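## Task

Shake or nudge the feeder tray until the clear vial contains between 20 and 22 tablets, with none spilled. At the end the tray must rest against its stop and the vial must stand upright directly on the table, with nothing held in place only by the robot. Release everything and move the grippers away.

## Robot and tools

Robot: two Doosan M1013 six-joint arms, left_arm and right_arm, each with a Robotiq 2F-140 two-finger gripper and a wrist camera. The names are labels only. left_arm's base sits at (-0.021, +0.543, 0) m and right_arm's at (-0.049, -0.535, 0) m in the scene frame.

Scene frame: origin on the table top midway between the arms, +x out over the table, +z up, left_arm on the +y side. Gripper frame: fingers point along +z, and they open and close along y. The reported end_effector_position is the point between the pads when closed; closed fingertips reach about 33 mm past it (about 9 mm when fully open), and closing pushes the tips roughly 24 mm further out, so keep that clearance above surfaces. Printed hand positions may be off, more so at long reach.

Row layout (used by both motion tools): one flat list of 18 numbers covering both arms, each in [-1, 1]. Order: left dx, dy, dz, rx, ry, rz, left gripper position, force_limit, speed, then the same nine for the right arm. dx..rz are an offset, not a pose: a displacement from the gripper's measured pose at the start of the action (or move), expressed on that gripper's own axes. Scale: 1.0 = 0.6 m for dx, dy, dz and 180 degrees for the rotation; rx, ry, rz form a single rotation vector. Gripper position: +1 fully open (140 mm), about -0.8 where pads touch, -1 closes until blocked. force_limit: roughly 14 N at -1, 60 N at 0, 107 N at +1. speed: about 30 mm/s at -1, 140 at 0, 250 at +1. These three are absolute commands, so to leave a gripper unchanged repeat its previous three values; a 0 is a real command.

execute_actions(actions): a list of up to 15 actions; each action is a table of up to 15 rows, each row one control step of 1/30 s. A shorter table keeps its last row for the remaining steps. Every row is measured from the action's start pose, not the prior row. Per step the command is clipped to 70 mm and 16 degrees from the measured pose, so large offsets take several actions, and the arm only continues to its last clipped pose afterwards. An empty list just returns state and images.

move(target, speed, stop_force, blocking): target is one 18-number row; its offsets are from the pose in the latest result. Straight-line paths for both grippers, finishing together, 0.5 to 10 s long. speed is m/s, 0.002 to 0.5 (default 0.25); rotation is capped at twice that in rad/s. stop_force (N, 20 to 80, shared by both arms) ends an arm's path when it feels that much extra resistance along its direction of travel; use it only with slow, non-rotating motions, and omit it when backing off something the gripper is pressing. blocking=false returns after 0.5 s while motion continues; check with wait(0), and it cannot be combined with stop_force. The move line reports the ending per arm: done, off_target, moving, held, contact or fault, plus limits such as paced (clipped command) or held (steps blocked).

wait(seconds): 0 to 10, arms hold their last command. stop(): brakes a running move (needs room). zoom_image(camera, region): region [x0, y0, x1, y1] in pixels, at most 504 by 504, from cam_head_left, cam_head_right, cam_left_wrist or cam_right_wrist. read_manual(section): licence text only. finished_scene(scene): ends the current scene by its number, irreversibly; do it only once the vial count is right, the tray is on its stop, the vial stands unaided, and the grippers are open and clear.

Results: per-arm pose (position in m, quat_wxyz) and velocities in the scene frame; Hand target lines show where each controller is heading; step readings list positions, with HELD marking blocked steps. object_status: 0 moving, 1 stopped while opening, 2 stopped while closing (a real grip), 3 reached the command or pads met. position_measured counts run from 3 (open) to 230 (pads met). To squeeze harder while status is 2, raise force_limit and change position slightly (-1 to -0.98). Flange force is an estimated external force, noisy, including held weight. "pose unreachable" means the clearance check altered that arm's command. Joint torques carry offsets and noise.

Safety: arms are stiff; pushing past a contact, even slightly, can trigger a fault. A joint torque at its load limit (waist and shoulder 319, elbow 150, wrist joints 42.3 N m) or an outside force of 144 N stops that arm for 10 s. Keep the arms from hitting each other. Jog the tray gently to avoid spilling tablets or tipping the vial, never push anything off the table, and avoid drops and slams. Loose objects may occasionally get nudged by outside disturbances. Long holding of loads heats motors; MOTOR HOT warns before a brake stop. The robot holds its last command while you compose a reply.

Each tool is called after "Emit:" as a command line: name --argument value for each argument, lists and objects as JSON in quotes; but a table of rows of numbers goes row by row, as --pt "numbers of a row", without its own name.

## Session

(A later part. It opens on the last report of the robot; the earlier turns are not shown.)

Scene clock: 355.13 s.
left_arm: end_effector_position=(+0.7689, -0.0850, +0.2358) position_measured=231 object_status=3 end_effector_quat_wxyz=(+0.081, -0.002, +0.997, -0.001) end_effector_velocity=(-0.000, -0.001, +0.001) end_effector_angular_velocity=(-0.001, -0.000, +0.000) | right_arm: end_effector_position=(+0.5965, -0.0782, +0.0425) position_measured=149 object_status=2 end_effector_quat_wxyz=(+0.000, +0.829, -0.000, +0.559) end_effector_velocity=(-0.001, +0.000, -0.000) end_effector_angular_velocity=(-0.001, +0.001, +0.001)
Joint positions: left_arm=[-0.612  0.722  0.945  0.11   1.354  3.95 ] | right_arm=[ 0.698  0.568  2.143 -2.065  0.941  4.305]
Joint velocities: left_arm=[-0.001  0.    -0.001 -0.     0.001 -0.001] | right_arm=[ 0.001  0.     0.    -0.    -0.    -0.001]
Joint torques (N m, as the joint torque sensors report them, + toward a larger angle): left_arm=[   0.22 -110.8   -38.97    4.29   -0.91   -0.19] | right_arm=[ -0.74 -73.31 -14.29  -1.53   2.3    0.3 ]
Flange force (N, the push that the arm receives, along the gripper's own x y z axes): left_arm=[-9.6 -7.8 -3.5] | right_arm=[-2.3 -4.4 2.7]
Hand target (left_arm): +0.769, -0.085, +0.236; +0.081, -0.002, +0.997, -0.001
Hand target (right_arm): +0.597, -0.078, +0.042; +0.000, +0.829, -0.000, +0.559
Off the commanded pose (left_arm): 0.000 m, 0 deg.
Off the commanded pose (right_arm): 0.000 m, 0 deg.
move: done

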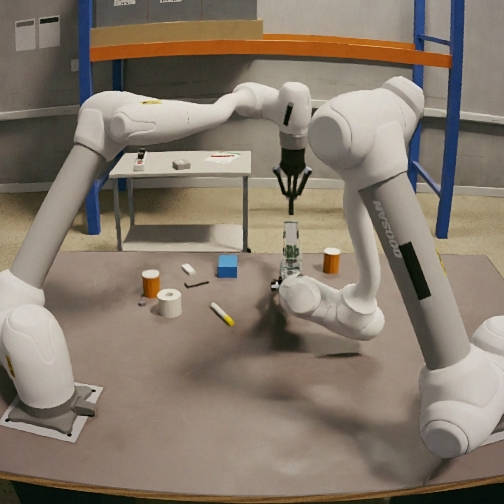

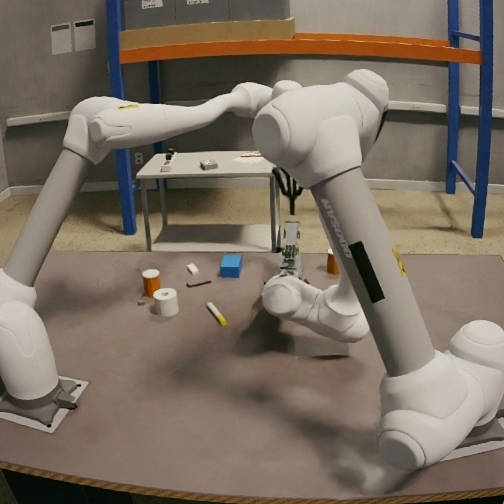

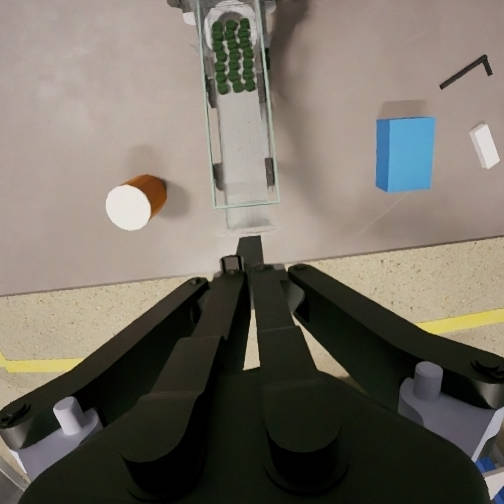

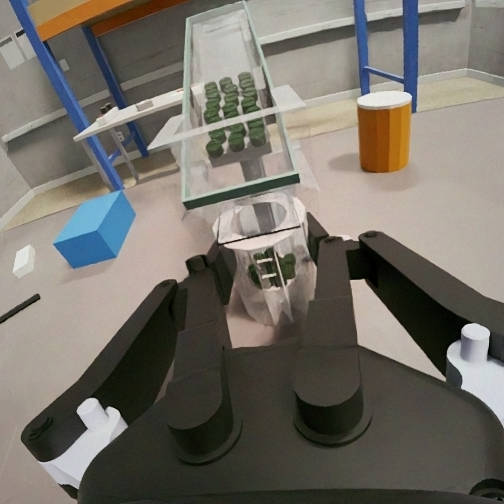

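Emit:
execute_actions --actions '[[[0.002,0,0.0004,0,0,0,-1,-0.8,0.3,0,0,0,0,0,0,-1,-0.6,-0.6],[0.004,0,0.0007,0,0,0,-1,-0.8,0.3,0,0,0,0,0,0,-1,-0.6,-0.6],[0.0065,0,0.0012,0,0,0,-1,-0.8,0.3,0,0,0,0,0,0,-1,-0.6,-0.6],[0.009,0,0.0017,0,0,0,-1,-0.8,0.3,0,0,0,0,0,0,-1,-0.6,-0.6],[0.0115,0,0.0021,0,0,0,-1,-0.8,0.3,0,0,0,0,0,0,-1,-0.6,-0.6],[0.014,0,0.0026,0,0,0,-1,-0.8,0.3,0,0,0,0,0,0,-1,-0.6,-0.6],[0.016,0,0.003,0,0,0,-1,-0.8,0.3,0,0,0,0,0,0,-1,-0.6,-0.6],[0.017,0,0.0031,0,0,0,-1,-0.8,0.3,0,0,0,0,0,0,-1,-0.6,-0.6],[0.017,0,0.0031,0,0,0,-1,-0.8,0.3,0,0,0,0,0,0,-1,-0.6,-0.6],[-0.01,0,-0.0018,0,0,0,-1,-0.8,0.3,0,0,0,0,0,0,-1,-0.6,-0.6]]]'

Emit:
wait --seconds 0.4

Emit:
zoom_image --camera "cam_left_wrist" --region '[160, 0, 300, 140]'

Emit:
zoom_image --camera "cam_right_wrist" --region '[170, 60, 310, 200]'

Scene clock: 365.17 s.
left_arm: end_effector_position=(+0.7745, -0.0849, +0.2378) position_measured=231 object_status=3 end_effector_quat_wxyz=(+0.081, -0.002, +0.997, -0.001) end_effector_velocity=(+0.002, -0.001, -0.001) end_effector_angular_velocity=(+0.005, +0.010, -0.001) | right_arm: end_effector_position=(+0.5965, -0.0782, +0.0425) position_measured=149 object_status=2 end_effector_quat_wxyz=(+0.000, +0.829, -0.000, +0.559) end_effector_velocity=(+0.000, -0.001, -0.000) end_effector_angular_velocity=(-0.001, +0.001, -0.001)
Joint positions: left_arm=[-0.608  0.73   0.927  0.109  1.363  3.955] | right_arm=[ 0.698  0.568  2.143 -2.065  0.941  4.305]
Joint velocities: left_arm=[ 0.002  0.011 -0.019 -0.004  0.018  0.006] | right_arm=[-0.001  0.     0.001 -0.    -0.    -0.   ]
Joint torques (N m, as the joint torque sensors report them, + toward a larger angle): left_arm=[   0.82 -116.53  -40.54    4.13   -0.28   -0.3 ] | right_arm=[ -0.91 -74.73 -15.33  -1.59   2.16   0.22]
Flange force (N, the push that the arm receives, along the gripper's own x y z axes): left_arm=[-1.5 -1.7 -1.3] | right_arm=[-5.2 -3.5 3.1]
Hand target (left_arm): +0.775, -0.085, +0.238; +0.081, -0.002, +0.997, -0.001
Hand target (right_arm): +0.597, -0.078, +0.042; +0.000, +0.829, -0.000, +0.559
Off the commanded pose (left_arm): 0.000 m, 0 deg.
Off the commanded pose (right_arm): 0.000 m, 0 deg.
Step readings (end_effector_position):
0: left_arm (+0.7689, -0.0849, +0.2358) | right_arm (+0.5965, -0.0782, +0.0425)
1: left_arm (+0.7688, -0.0849, +0.2357) | right_arm (+0.5965, -0.0782, +0.0425)
2: left_arm (+0.7681, -0.0847, +0.2353) | right_arm (+0.5965, -0.0782, +0.0425)
4: left_arm (+0.7656, -0.0848, +0.2344) | right_arm (+0.5965, -0.0782, +0.0425)
8: left_arm (+0.7600, -0.0849, +0.2326) | right_arm (+0.5965, -0.0782, +0.0425)
15: end_effector_position above

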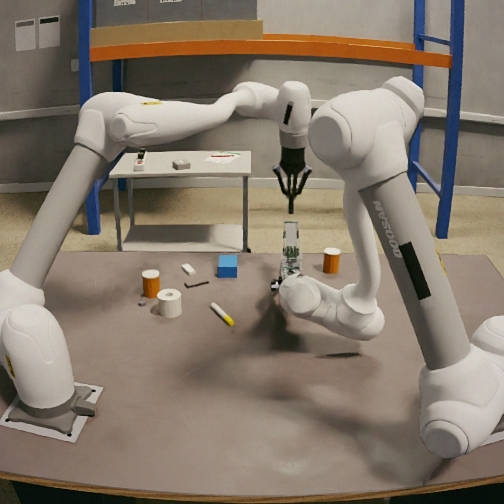

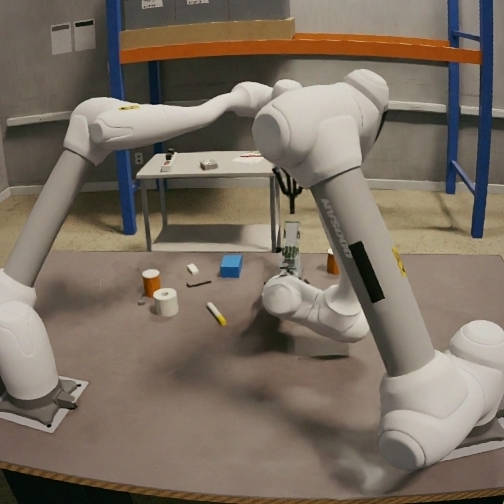

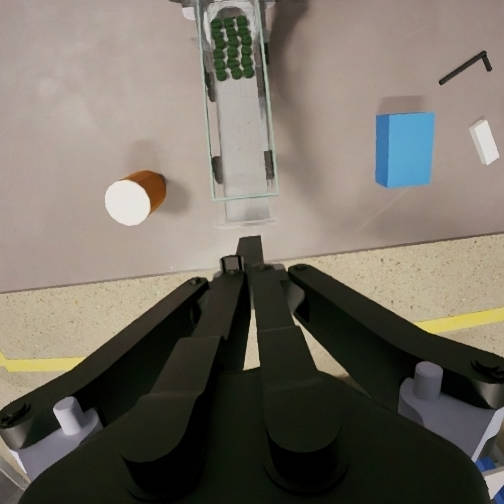

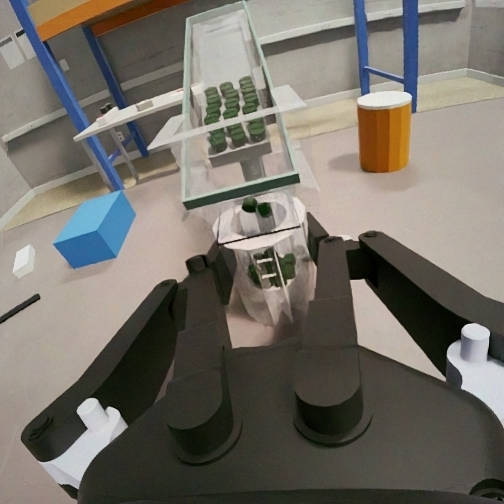

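Scene clock: 365.57 s.
left_arm: end_effector_position=(+0.7746, -0.0849, +0.2379) position_measured=231 object_status=3 end_effector_quat_wxyz=(+0.081, -0.002, +0.997, -0.001) end_effector_velocity=(-0.001, -0.002, -0.000) end_effector_angular_velocity=(-0.000, +0.000, -0.000) | right_arm: end_effector_position=(+0.5965, -0.0782, +0.0425) position_measured=149 object_status=2 end_effector_quat_wxyz=(+0.000, +0.829, -0.000, +0.559) end_effector_velocity=(-0.000, -0.000, -0.000) end_effector_angular_velocity=(+0.001, +0.001, -0.001)
Joint positions: left_arm=[-0.608  0.731  0.927  0.109  1.364  3.955] | right_arm=[ 0.698  0.568  2.143 -2.065  0.941  4.305]
Joint velocities: left_arm=[-0.002  0.    -0.    -0.     0.    -0.002] | right_arm=[-0.     0.     0.001 -0.    -0.001  0.002]
Joint torques (N m, as the joint torque sensors report them, + toward a larger angle): left_arm=[   1.   -111.49  -39.9     4.01   -0.62    0.35] | right_arm=[ -0.57 -74.33 -14.85  -2.01   2.19   0.55]
Flange force (N, the push that the arm receives, along the gripper's own x y z axes): left_arm=[-5.5 -7.2 -2.5] | right_arm=[-3.4 -5.0 2.6]
Hand target (left_arm): +0.775, -0.085, +0.238; +0.081, -0.002, +0.997, -0.001
Hand target (right_arm): +0.597, -0.078, +0.042; +0.000, +0.829, -0.000, +0.559
Off the commanded pose (left_arm): 0.000 m, 0 deg.
Off the commanded pose (right_arm): 0.000 m, 0 deg.
wait: 0.40 s; at rest by 0.17 s

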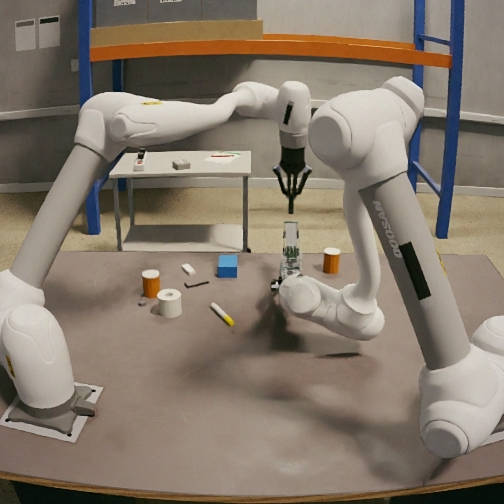

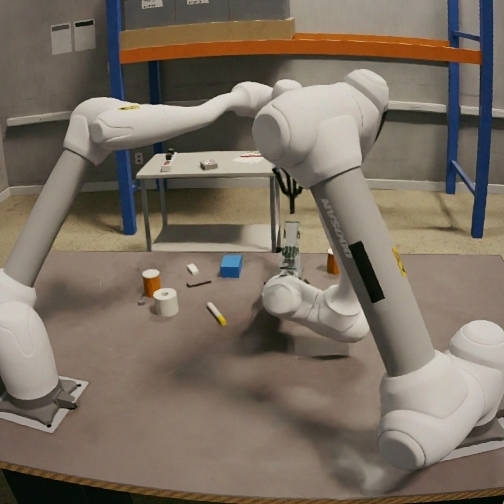

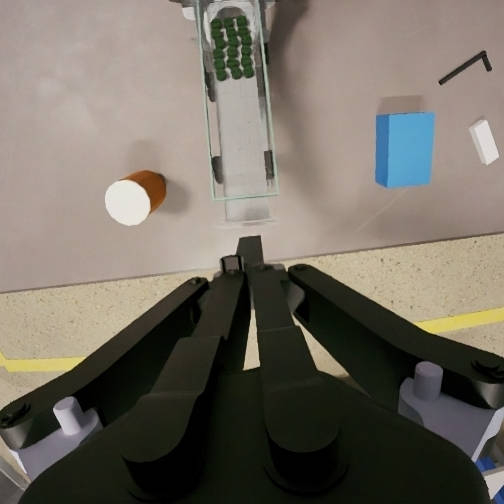

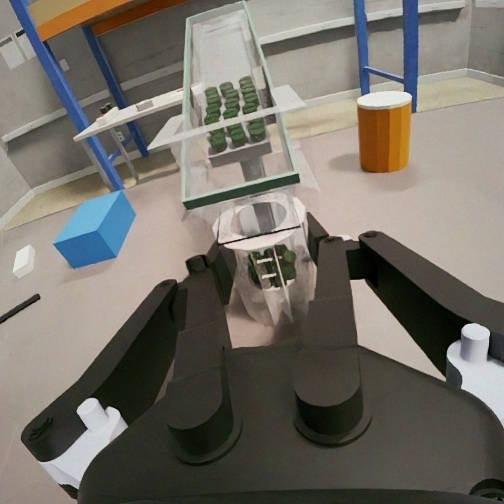

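Region (160, 0, 300, 140) of cam_left_wrist's 504x504 image, scaled by 3.600, with more detail than that image has.

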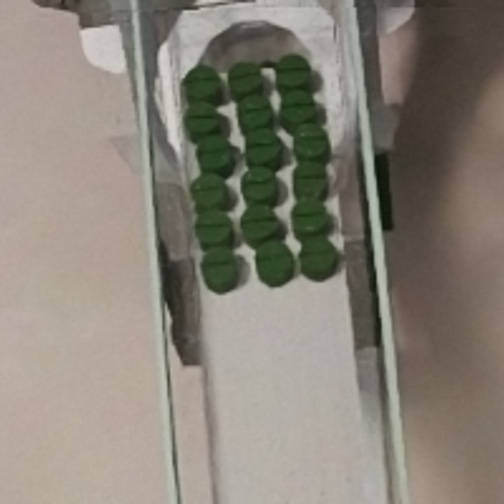

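Region (170, 60, 310, 200) of cam_right_wrist's 504x504 image, scaled by 3.600, with more detail than that image has.

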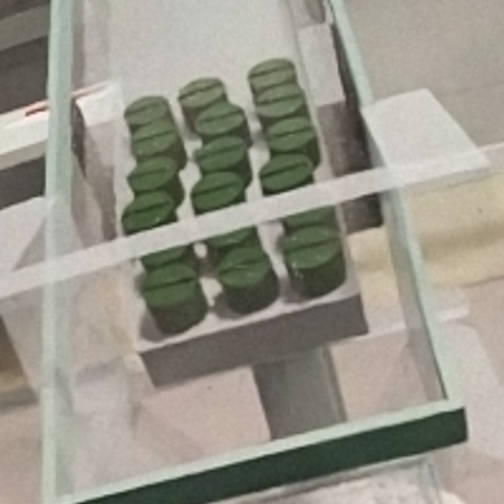

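Emit:
execute_actions --actions '[[[0.006,0,0.0011,0,0,0,-1,-0.8,0.3,0,0,0,0,0,0,-1,-0.6,-0.6],[0.011,0,0.002,0,0,0,-1,-0.8,0.3,0,0,0,0,0,0,-1,-0.6,-0.6],[0.014,0,0.0026,0,0,0,-1,-0.8,0.3,0,0,0,0,0,0,-1,-0.6,-0.6],[0.017,0,0.0031,0,0,0,-1,-0.8,0.3,0,0,0,0,0,0,-1,-0.6,-0.6],[0.020,0,0.0037,0,0,0,-1,-0.8,0.3,0,0,0,0,0,0,-1,-0.6,-0.6],[0.023,0,0.0042,0,0,0,-1,-0.8,0.3,0,0,0,0,0,0,-1,-0.6,-0.6],[0.0255,0,0.0047,0,0,0,-1,-0.8,0.3,0,0,0,0,0,0,-1,-0.6,-0.6],[0.027,0,0.005,0,0,0,-1,-0.8,0.3,0,0,0,0,0,0,-1,-0.6,-0.6],[0.027,0,0.005,0,0,0,-1,-0.8,0.3,0,0,0,0,0,0,-1,-0.6,-0.6],[0,0,0,0,0,0,-1,-0.8,0.3,0,0,0,0,0,0,-1,-0.6,-0.6]]]'

Emit:
wait --seconds 0.5

Emit:
zoom_image --camera "cam_left_wrist" --region '[160, 0, 300, 140]'

Emit:
zoom_image --camera "cam_right_wrist" --region '[140, 70, 400, 330]'

Scene clock: 377.13 s.
left_arm: end_effector_position=(+0.7745, -0.0849, +0.2378) position_measured=231 object_status=3 end_effector_quat_wxyz=(+0.081, -0.002, +0.997, -0.001) end_effector_velocity=(+0.002, -0.001, -0.001) end_effector_angular_velocity=(+0.005, +0.010, -0.001) | right_arm: end_effector_position=(+0.5965, -0.0782, +0.0425) position_measured=149 object_status=2 end_effector_quat_wxyz=(+0.000, +0.829, -0.000, +0.559) end_effector_velocity=(-0.000, +0.000, -0.000) end_effector_angular_velocity=(-0.001, +0.001, +0.001)
Joint positions: left_arm=[-0.608  0.73   0.927  0.109  1.363  3.955] | right_arm=[ 0.698  0.568  2.143 -2.065  0.941  4.305]
Joint velocities: left_arm=[ 0.001  0.011 -0.02  -0.004  0.018  0.005] | right_arm=[ 0.     0.     0.    -0.001 -0.001 -0.   ]
Joint torques (N m, as the joint torque sensors report them, + toward a larger angle): left_arm=[   4.67 -120.59  -40.63    4.6    -0.55    0.84] | right_arm=[  0.71 -70.44 -14.08  -1.76   2.53   0.15]
Flange force (N, the push that the arm receives, along the gripper's own x y z axes): left_arm=[-4.1 -10.9 -0.5] | right_arm=[2.7 -1.2 1.6]
Hand target (left_arm): +0.775, -0.085, +0.238; +0.081, -0.002, +0.997, -0.001
Hand target (right_arm): +0.597, -0.078, +0.042; +0.000, +0.829, -0.000, +0.559
Off the commanded pose (left_arm): 0.000 m, 0 deg.
Off the commanded pose (right_arm): 0.000 m, 0 deg.
Step readings (end_effector_position):
0: left_arm (+0.7746, -0.0849, +0.2379) | right_arm (+0.5965, -0.0782, +0.0425)
1: left_arm (+0.7745, -0.0849, +0.2378) | right_arm (+0.5965, -0.0782, +0.0425)
2: left_arm (+0.7726, -0.0847, +0.2368) | right_arm (+0.5965, -0.0782, +0.0425)
4: left_arm (+0.7672, -0.0848, +0.2350) | right_arm (+0.5965, -0.0782, +0.0425)
8: left_arm (+0.7604, -0.0849, +0.2327) | right_arm (+0.5965, -0.0782, +0.0425)
15: end_effector_position above

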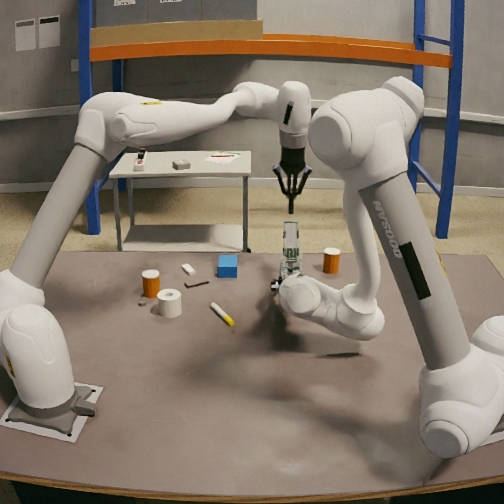

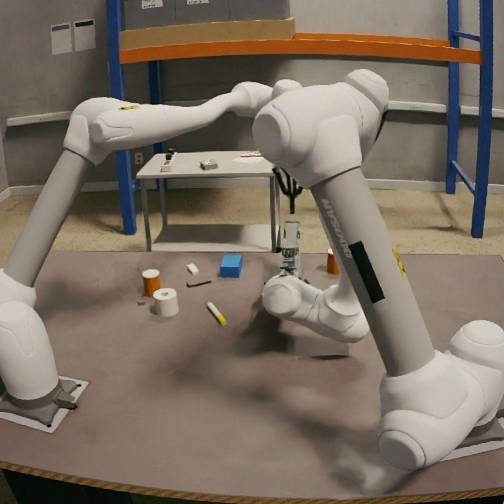

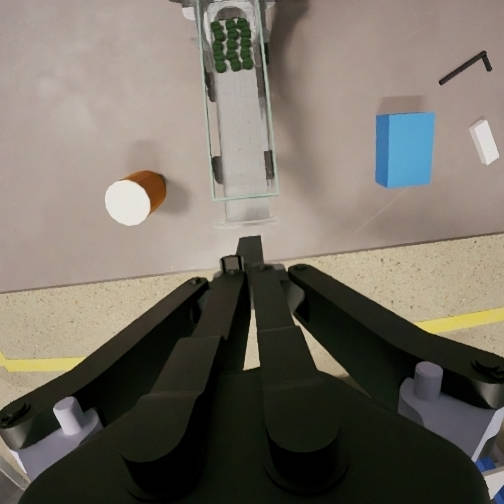

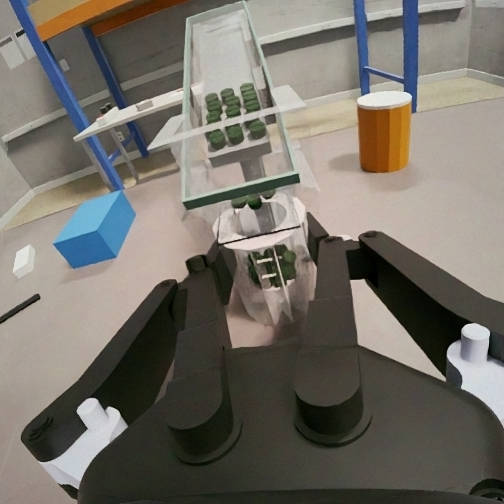

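Scene clock: 377.63 s.
left_arm: end_effector_position=(+0.7746, -0.0850, +0.2379) position_measured=231 object_status=3 end_effector_quat_wxyz=(+0.081, -0.002, +0.997, -0.001) end_effector_velocity=(-0.001, -0.001, -0.000) end_effector_angular_velocity=(+0.000, +0.000, -0.002) | right_arm: end_effector_position=(+0.5965, -0.0782, +0.0425) position_measured=149 object_status=2 end_effector_quat_wxyz=(+0.000, +0.829, -0.000, +0.559) end_effector_velocity=(+0.000, -0.001, +0.000) end_effector_angular_velocity=(-0.002, -0.001, -0.001)
Joint positions: left_arm=[-0.608  0.731  0.927  0.109  1.364  3.955] | right_arm=[ 0.698  0.568  2.143 -2.065  0.941  4.305]
Joint velocities: left_arm=[-0.002  0.     0.    -0.    -0.     0.001] | right_arm=[-0.001  0.     0.001  0.     0.001 -0.002]
Joint torques (N m, as the joint torque sensors report them, + toward a larger angle): left_arm=[  -1.67 -108.36  -39.92    4.38   -0.71    0.09] | right_arm=[  0.96 -75.88 -15.88  -1.59   2.46   0.56]
Flange force (N, the push that the arm receives, along the gripper's own x y z axes): left_arm=[-3.0 -0.9 -3.6] | right_arm=[-5.1 -1.9 6.1]
Hand target (left_arm): +0.775, -0.085, +0.238; +0.081, -0.002, +0.997, -0.001
Hand target (right_arm): +0.597, -0.078, +0.042; +0.000, +0.829, -0.000, +0.559
Off the commanded pose (left_arm): 0.000 m, 0 deg.
Off the commanded pose (right_arm): 0.000 m, 0 deg.
wait: 0.50 s; at rest by 0.17 s

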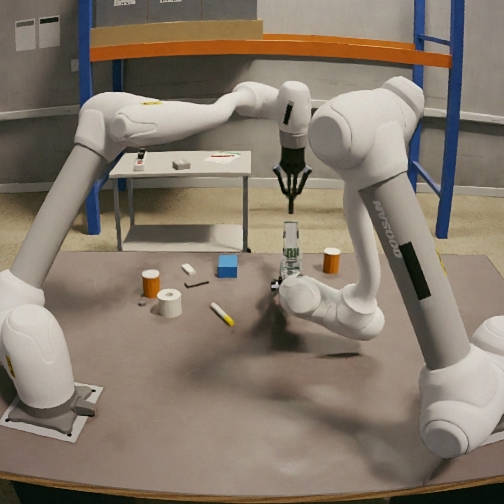

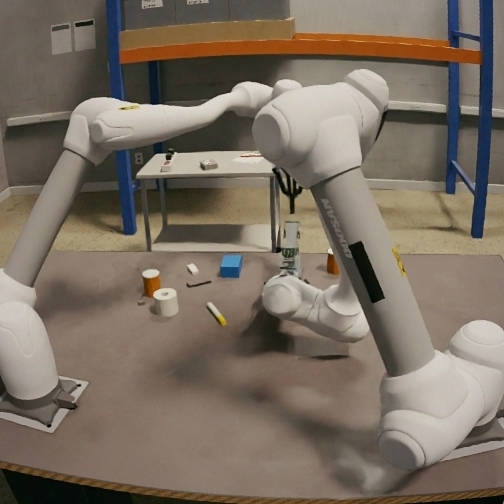

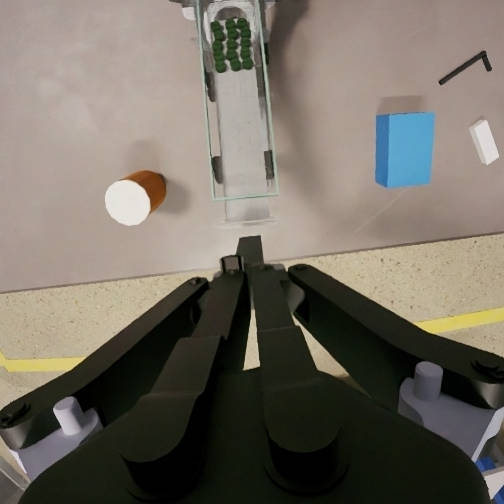

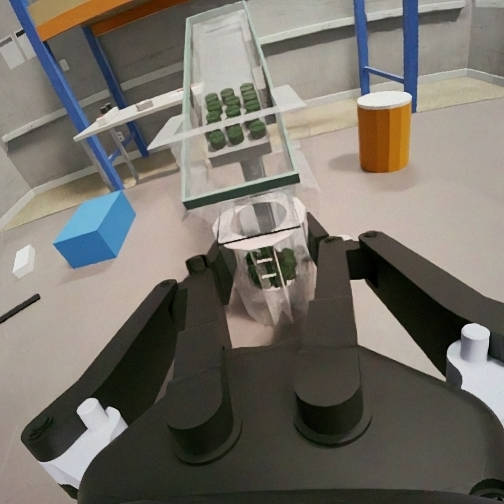

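Region (160, 0, 300, 140) of cam_left_wrist's 504x504 image, scaled by 3.600, with more detail than that image has.

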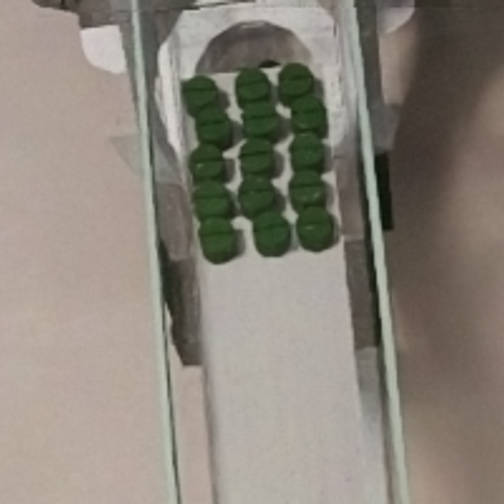

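Region (140, 70, 400, 330) of cam_right_wrist's 504x504 image, scaled by 1.938, with more detail than that image has.

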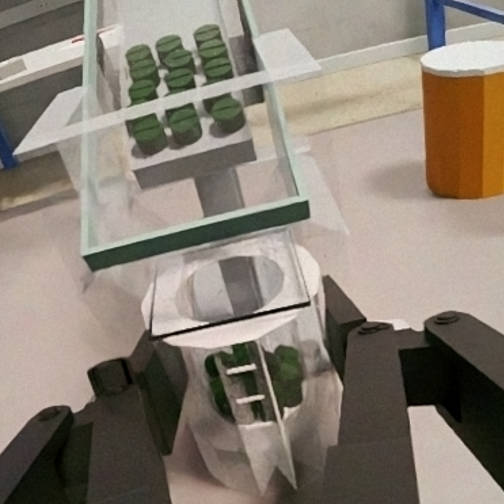

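Emit:
execute_actions --actions '[[[0,0,-0.01,0,0,0,-1,-0.8,0.3,-0.0012,0,0.0005,0,0,0,-1,-0.6,-0.6],[0,0,-0.02,0,0,0,-1,-0.8,0.3,-0.0023,0,0.001,0,0,0,-1,-0.6,-0.6],[0,0,-0.03,0,0,0,-1,-0.8,0.3,-0.0023,0,0.001,0,0,0,-1,-0.6,-0.6],[0,0,-0.04,0,0,0,-1,-0.8,0.3,-0.0023,0,0.001,0,0,0,-1,-0.6,-0.6],[0,0,-0.05,0,0,0,-1,-0.8,0.3,-0.0023,0,0.001,0,0,0,-1,-0.6,-0.6],[0,0,-0.06,0,0,0,-1,-0.8,0.3,-0.0023,0,0.001,0,0,0,0.4,-0.6,0],[0,0,-0.07,0,0,0,-1,-0.8,0.3,-0.0023,0,0.001,0,0,0,0.4,-0.6,0],[0,0,-0.08,0,0,0,-1,-0.8,0.3,-0.0023,0,0.001,0,0,0,0.4,-0.6,0]]]'

Emit:
move --target '[0.1,0.35,-0.08,0,0,0,-1,-0.8,0.3,-0.08,0,-0.26,0,0,0,0.4,-0.6,0]' --speed 0.25

Emit:
zoom_image --camera "cam_right_wrist" --region '[140, 20, 360, 240]'

Scene clock: 390.83 s.
left_arm: end_effector_position=(+0.7667, -0.0849, +0.2854) position_measured=231 object_status=3 end_effector_quat_wxyz=(+0.081, -0.002, +0.997, -0.001) end_effector_velocity=(-0.000, -0.000, +0.000) end_effector_angular_velocity=(+0.000, +0.000, -0.001) | right_arm: end_effector_position=(+0.5966, -0.0782, +0.0410) position_measured=83 object_status=0 end_effector_quat_wxyz=(+0.000, +0.829, -0.000, +0.559) end_effector_velocity=(-0.000, -0.000, -0.000) end_effector_angular_velocity=(+0.001, +0.000, -0.002)
Joint positions: left_arm=[-0.614  0.713  0.872  0.109  1.436  3.958] | right_arm=[ 0.698  0.57   2.143 -2.067  0.942  4.308]
Joint velocities: left_arm=[-0.001  0.    -0.     0.     0.     0.001] | right_arm=[-0.     0.     0.     0.001 -0.     0.001]
Joint torques (N m, as the joint torque sensors report them, + toward a larger angle): left_arm=[  -0.24 -106.52  -40.77    4.06   -0.77    0.29] | right_arm=[ -0.09 -74.61 -15.29  -1.38   2.14   0.46]
Flange force (N, the push that the arm receives, along the gripper's own x y z axes): left_arm=[1.6 0.9 -3.5] | right_arm=[-4.2 -2.4 4.2]
Hand target (left_arm): +0.767, -0.085, +0.285; +0.081, -0.002, +0.997, -0.001
Hand target (right_arm): +0.597, -0.078, +0.041; +0.000, +0.829, -0.000, +0.559
Off the commanded pose (left_arm): 0.000 m, 0 deg.
Off the commanded pose (right_arm): 0.000 m, 0 deg.
Step readings (end_effector_position):
0: left_arm (+0.7746, -0.0849, +0.2379) | right_arm (+0.5965, -0.0782, +0.0425)
1: left_arm (+0.7745, -0.0849, +0.2383) | right_arm (+0.5965, -0.0782, +0.0423)
2: left_arm (+0.7739, -0.0846, +0.2415) | right_arm (+0.5965, -0.0783, +0.0416)
4: left_arm (+0.7722, -0.0847, +0.2541) | right_arm (+0.5965, -0.0782, +0.0410)
8: left_arm (+0.7680, -0.0848, +0.2776) | right_arm (+0.5966, -0.0782, +0.0410)
15: end_effector_position above

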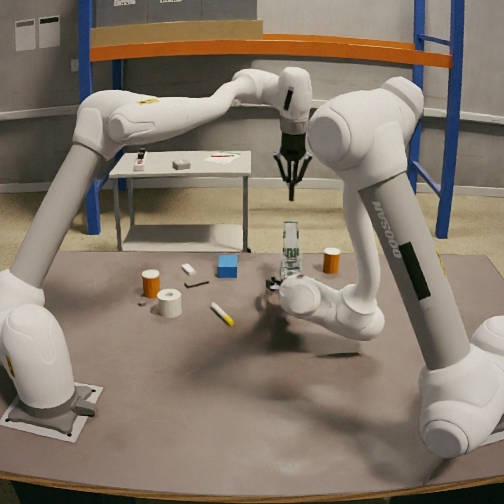

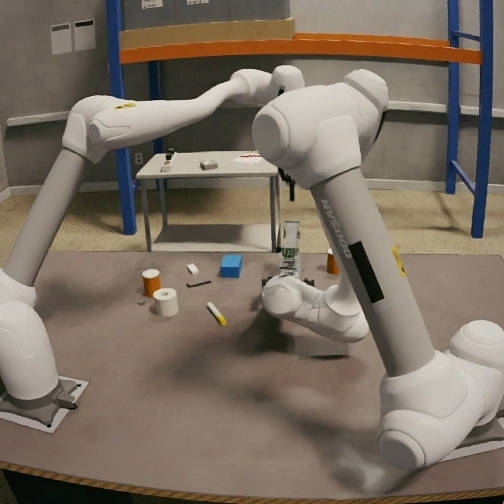

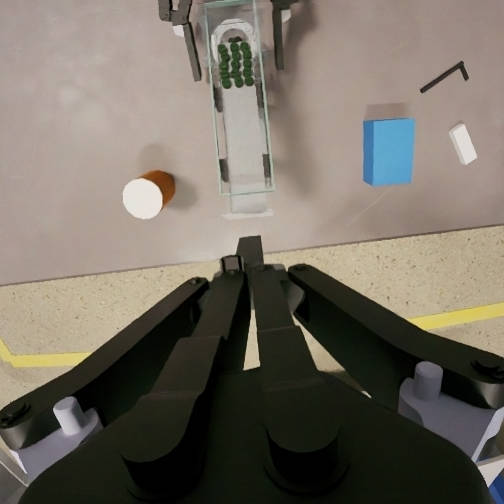

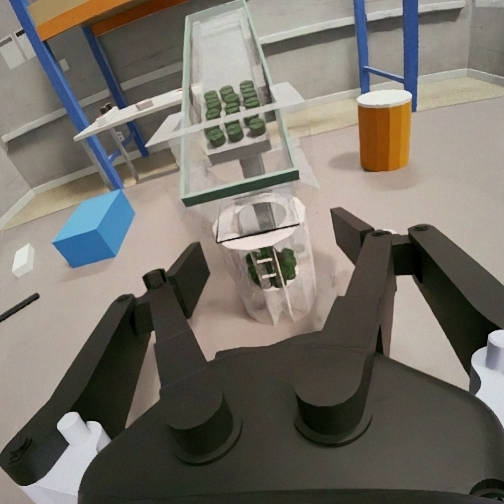

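Scene clock: 392.07 s.
left_arm: end_effector_position=(+0.6991, +0.1249, +0.3224) position_measured=231 object_status=3 end_effector_quat_wxyz=(+0.081, -0.002, +0.997, -0.002) end_effector_velocity=(-0.000, +0.000, -0.000) end_effector_angular_velocity=(+0.000, +0.001, -0.001) | right_arm: end_effector_position=(+0.4338, -0.0780, +0.0548) position_measured=78 object_status=3 end_effector_quat_wxyz=(-0.000, +0.829, -0.001, +0.559) end_effector_velocity=(-0.000, +0.001, -0.000) end_effector_angular_velocity=(-0.001, +0.001, +0.002)
Joint positions: left_arm=[-0.474  0.383  1.327  0.093  1.298  4.086] | right_arm=[ 0.959  0.483  2.292 -1.838  1.058  4.331]
Joint velocities: left_arm=[ 0.     0.     0.    -0.     0.     0.001] | right_arm=[ 0.001  0.    -0.    -0.001 -0.002 -0.001]
Joint torques (N m, as the joint torque sensors report them, + toward a larger angle): left_arm=[ -2.4  -77.48 -40.63   4.12  -0.46   0.36] | right_arm=[ -0.49 -64.72 -10.94  -1.18   2.35   0.44]
Flange force (N, the push that the arm receives, along the gripper's own x y z axes): left_arm=[-0.3 2.5 -1.4] | right_arm=[-7.1 -6.3 4.3]
Hand target (left_arm): +0.699, +0.125, +0.322; +0.081, -0.002, +0.997, -0.002
Hand target (right_arm): +0.434, -0.078, +0.055; -0.000, +0.829, -0.000, +0.559
Off the commanded pose (left_arm): 0.000 m, 0 deg.
Off the commanded pose (right_arm): 0.000 m, 0 deg.
move: done

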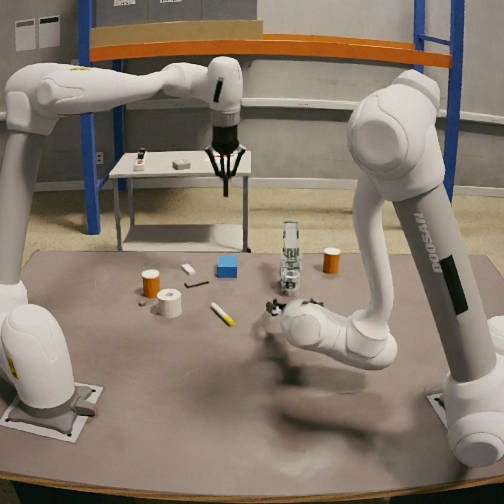

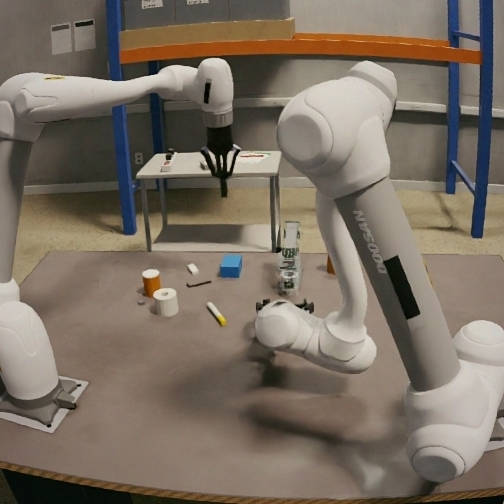

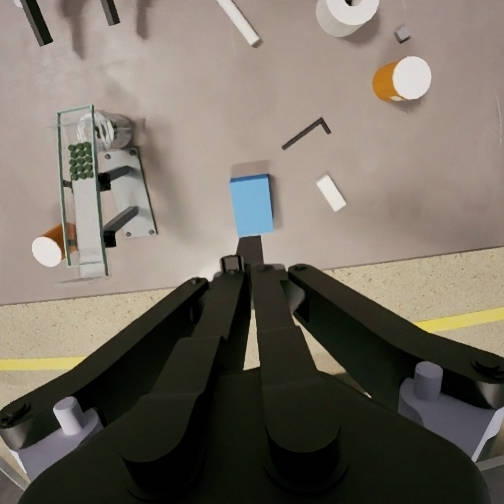

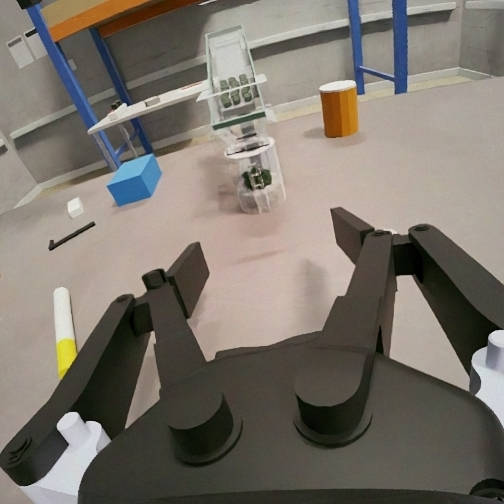

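Region (140, 20, 360, 240) of cam_right_wrist's 504x504 image, scaled by 2.291, with more detail than that image has.

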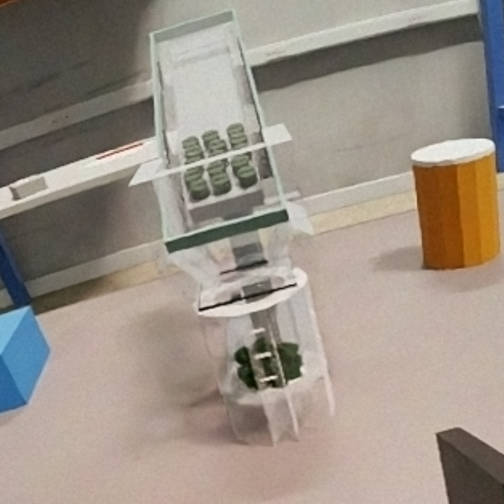

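Emit:
finished_scene --scene 1

The scene is finished: the task was done.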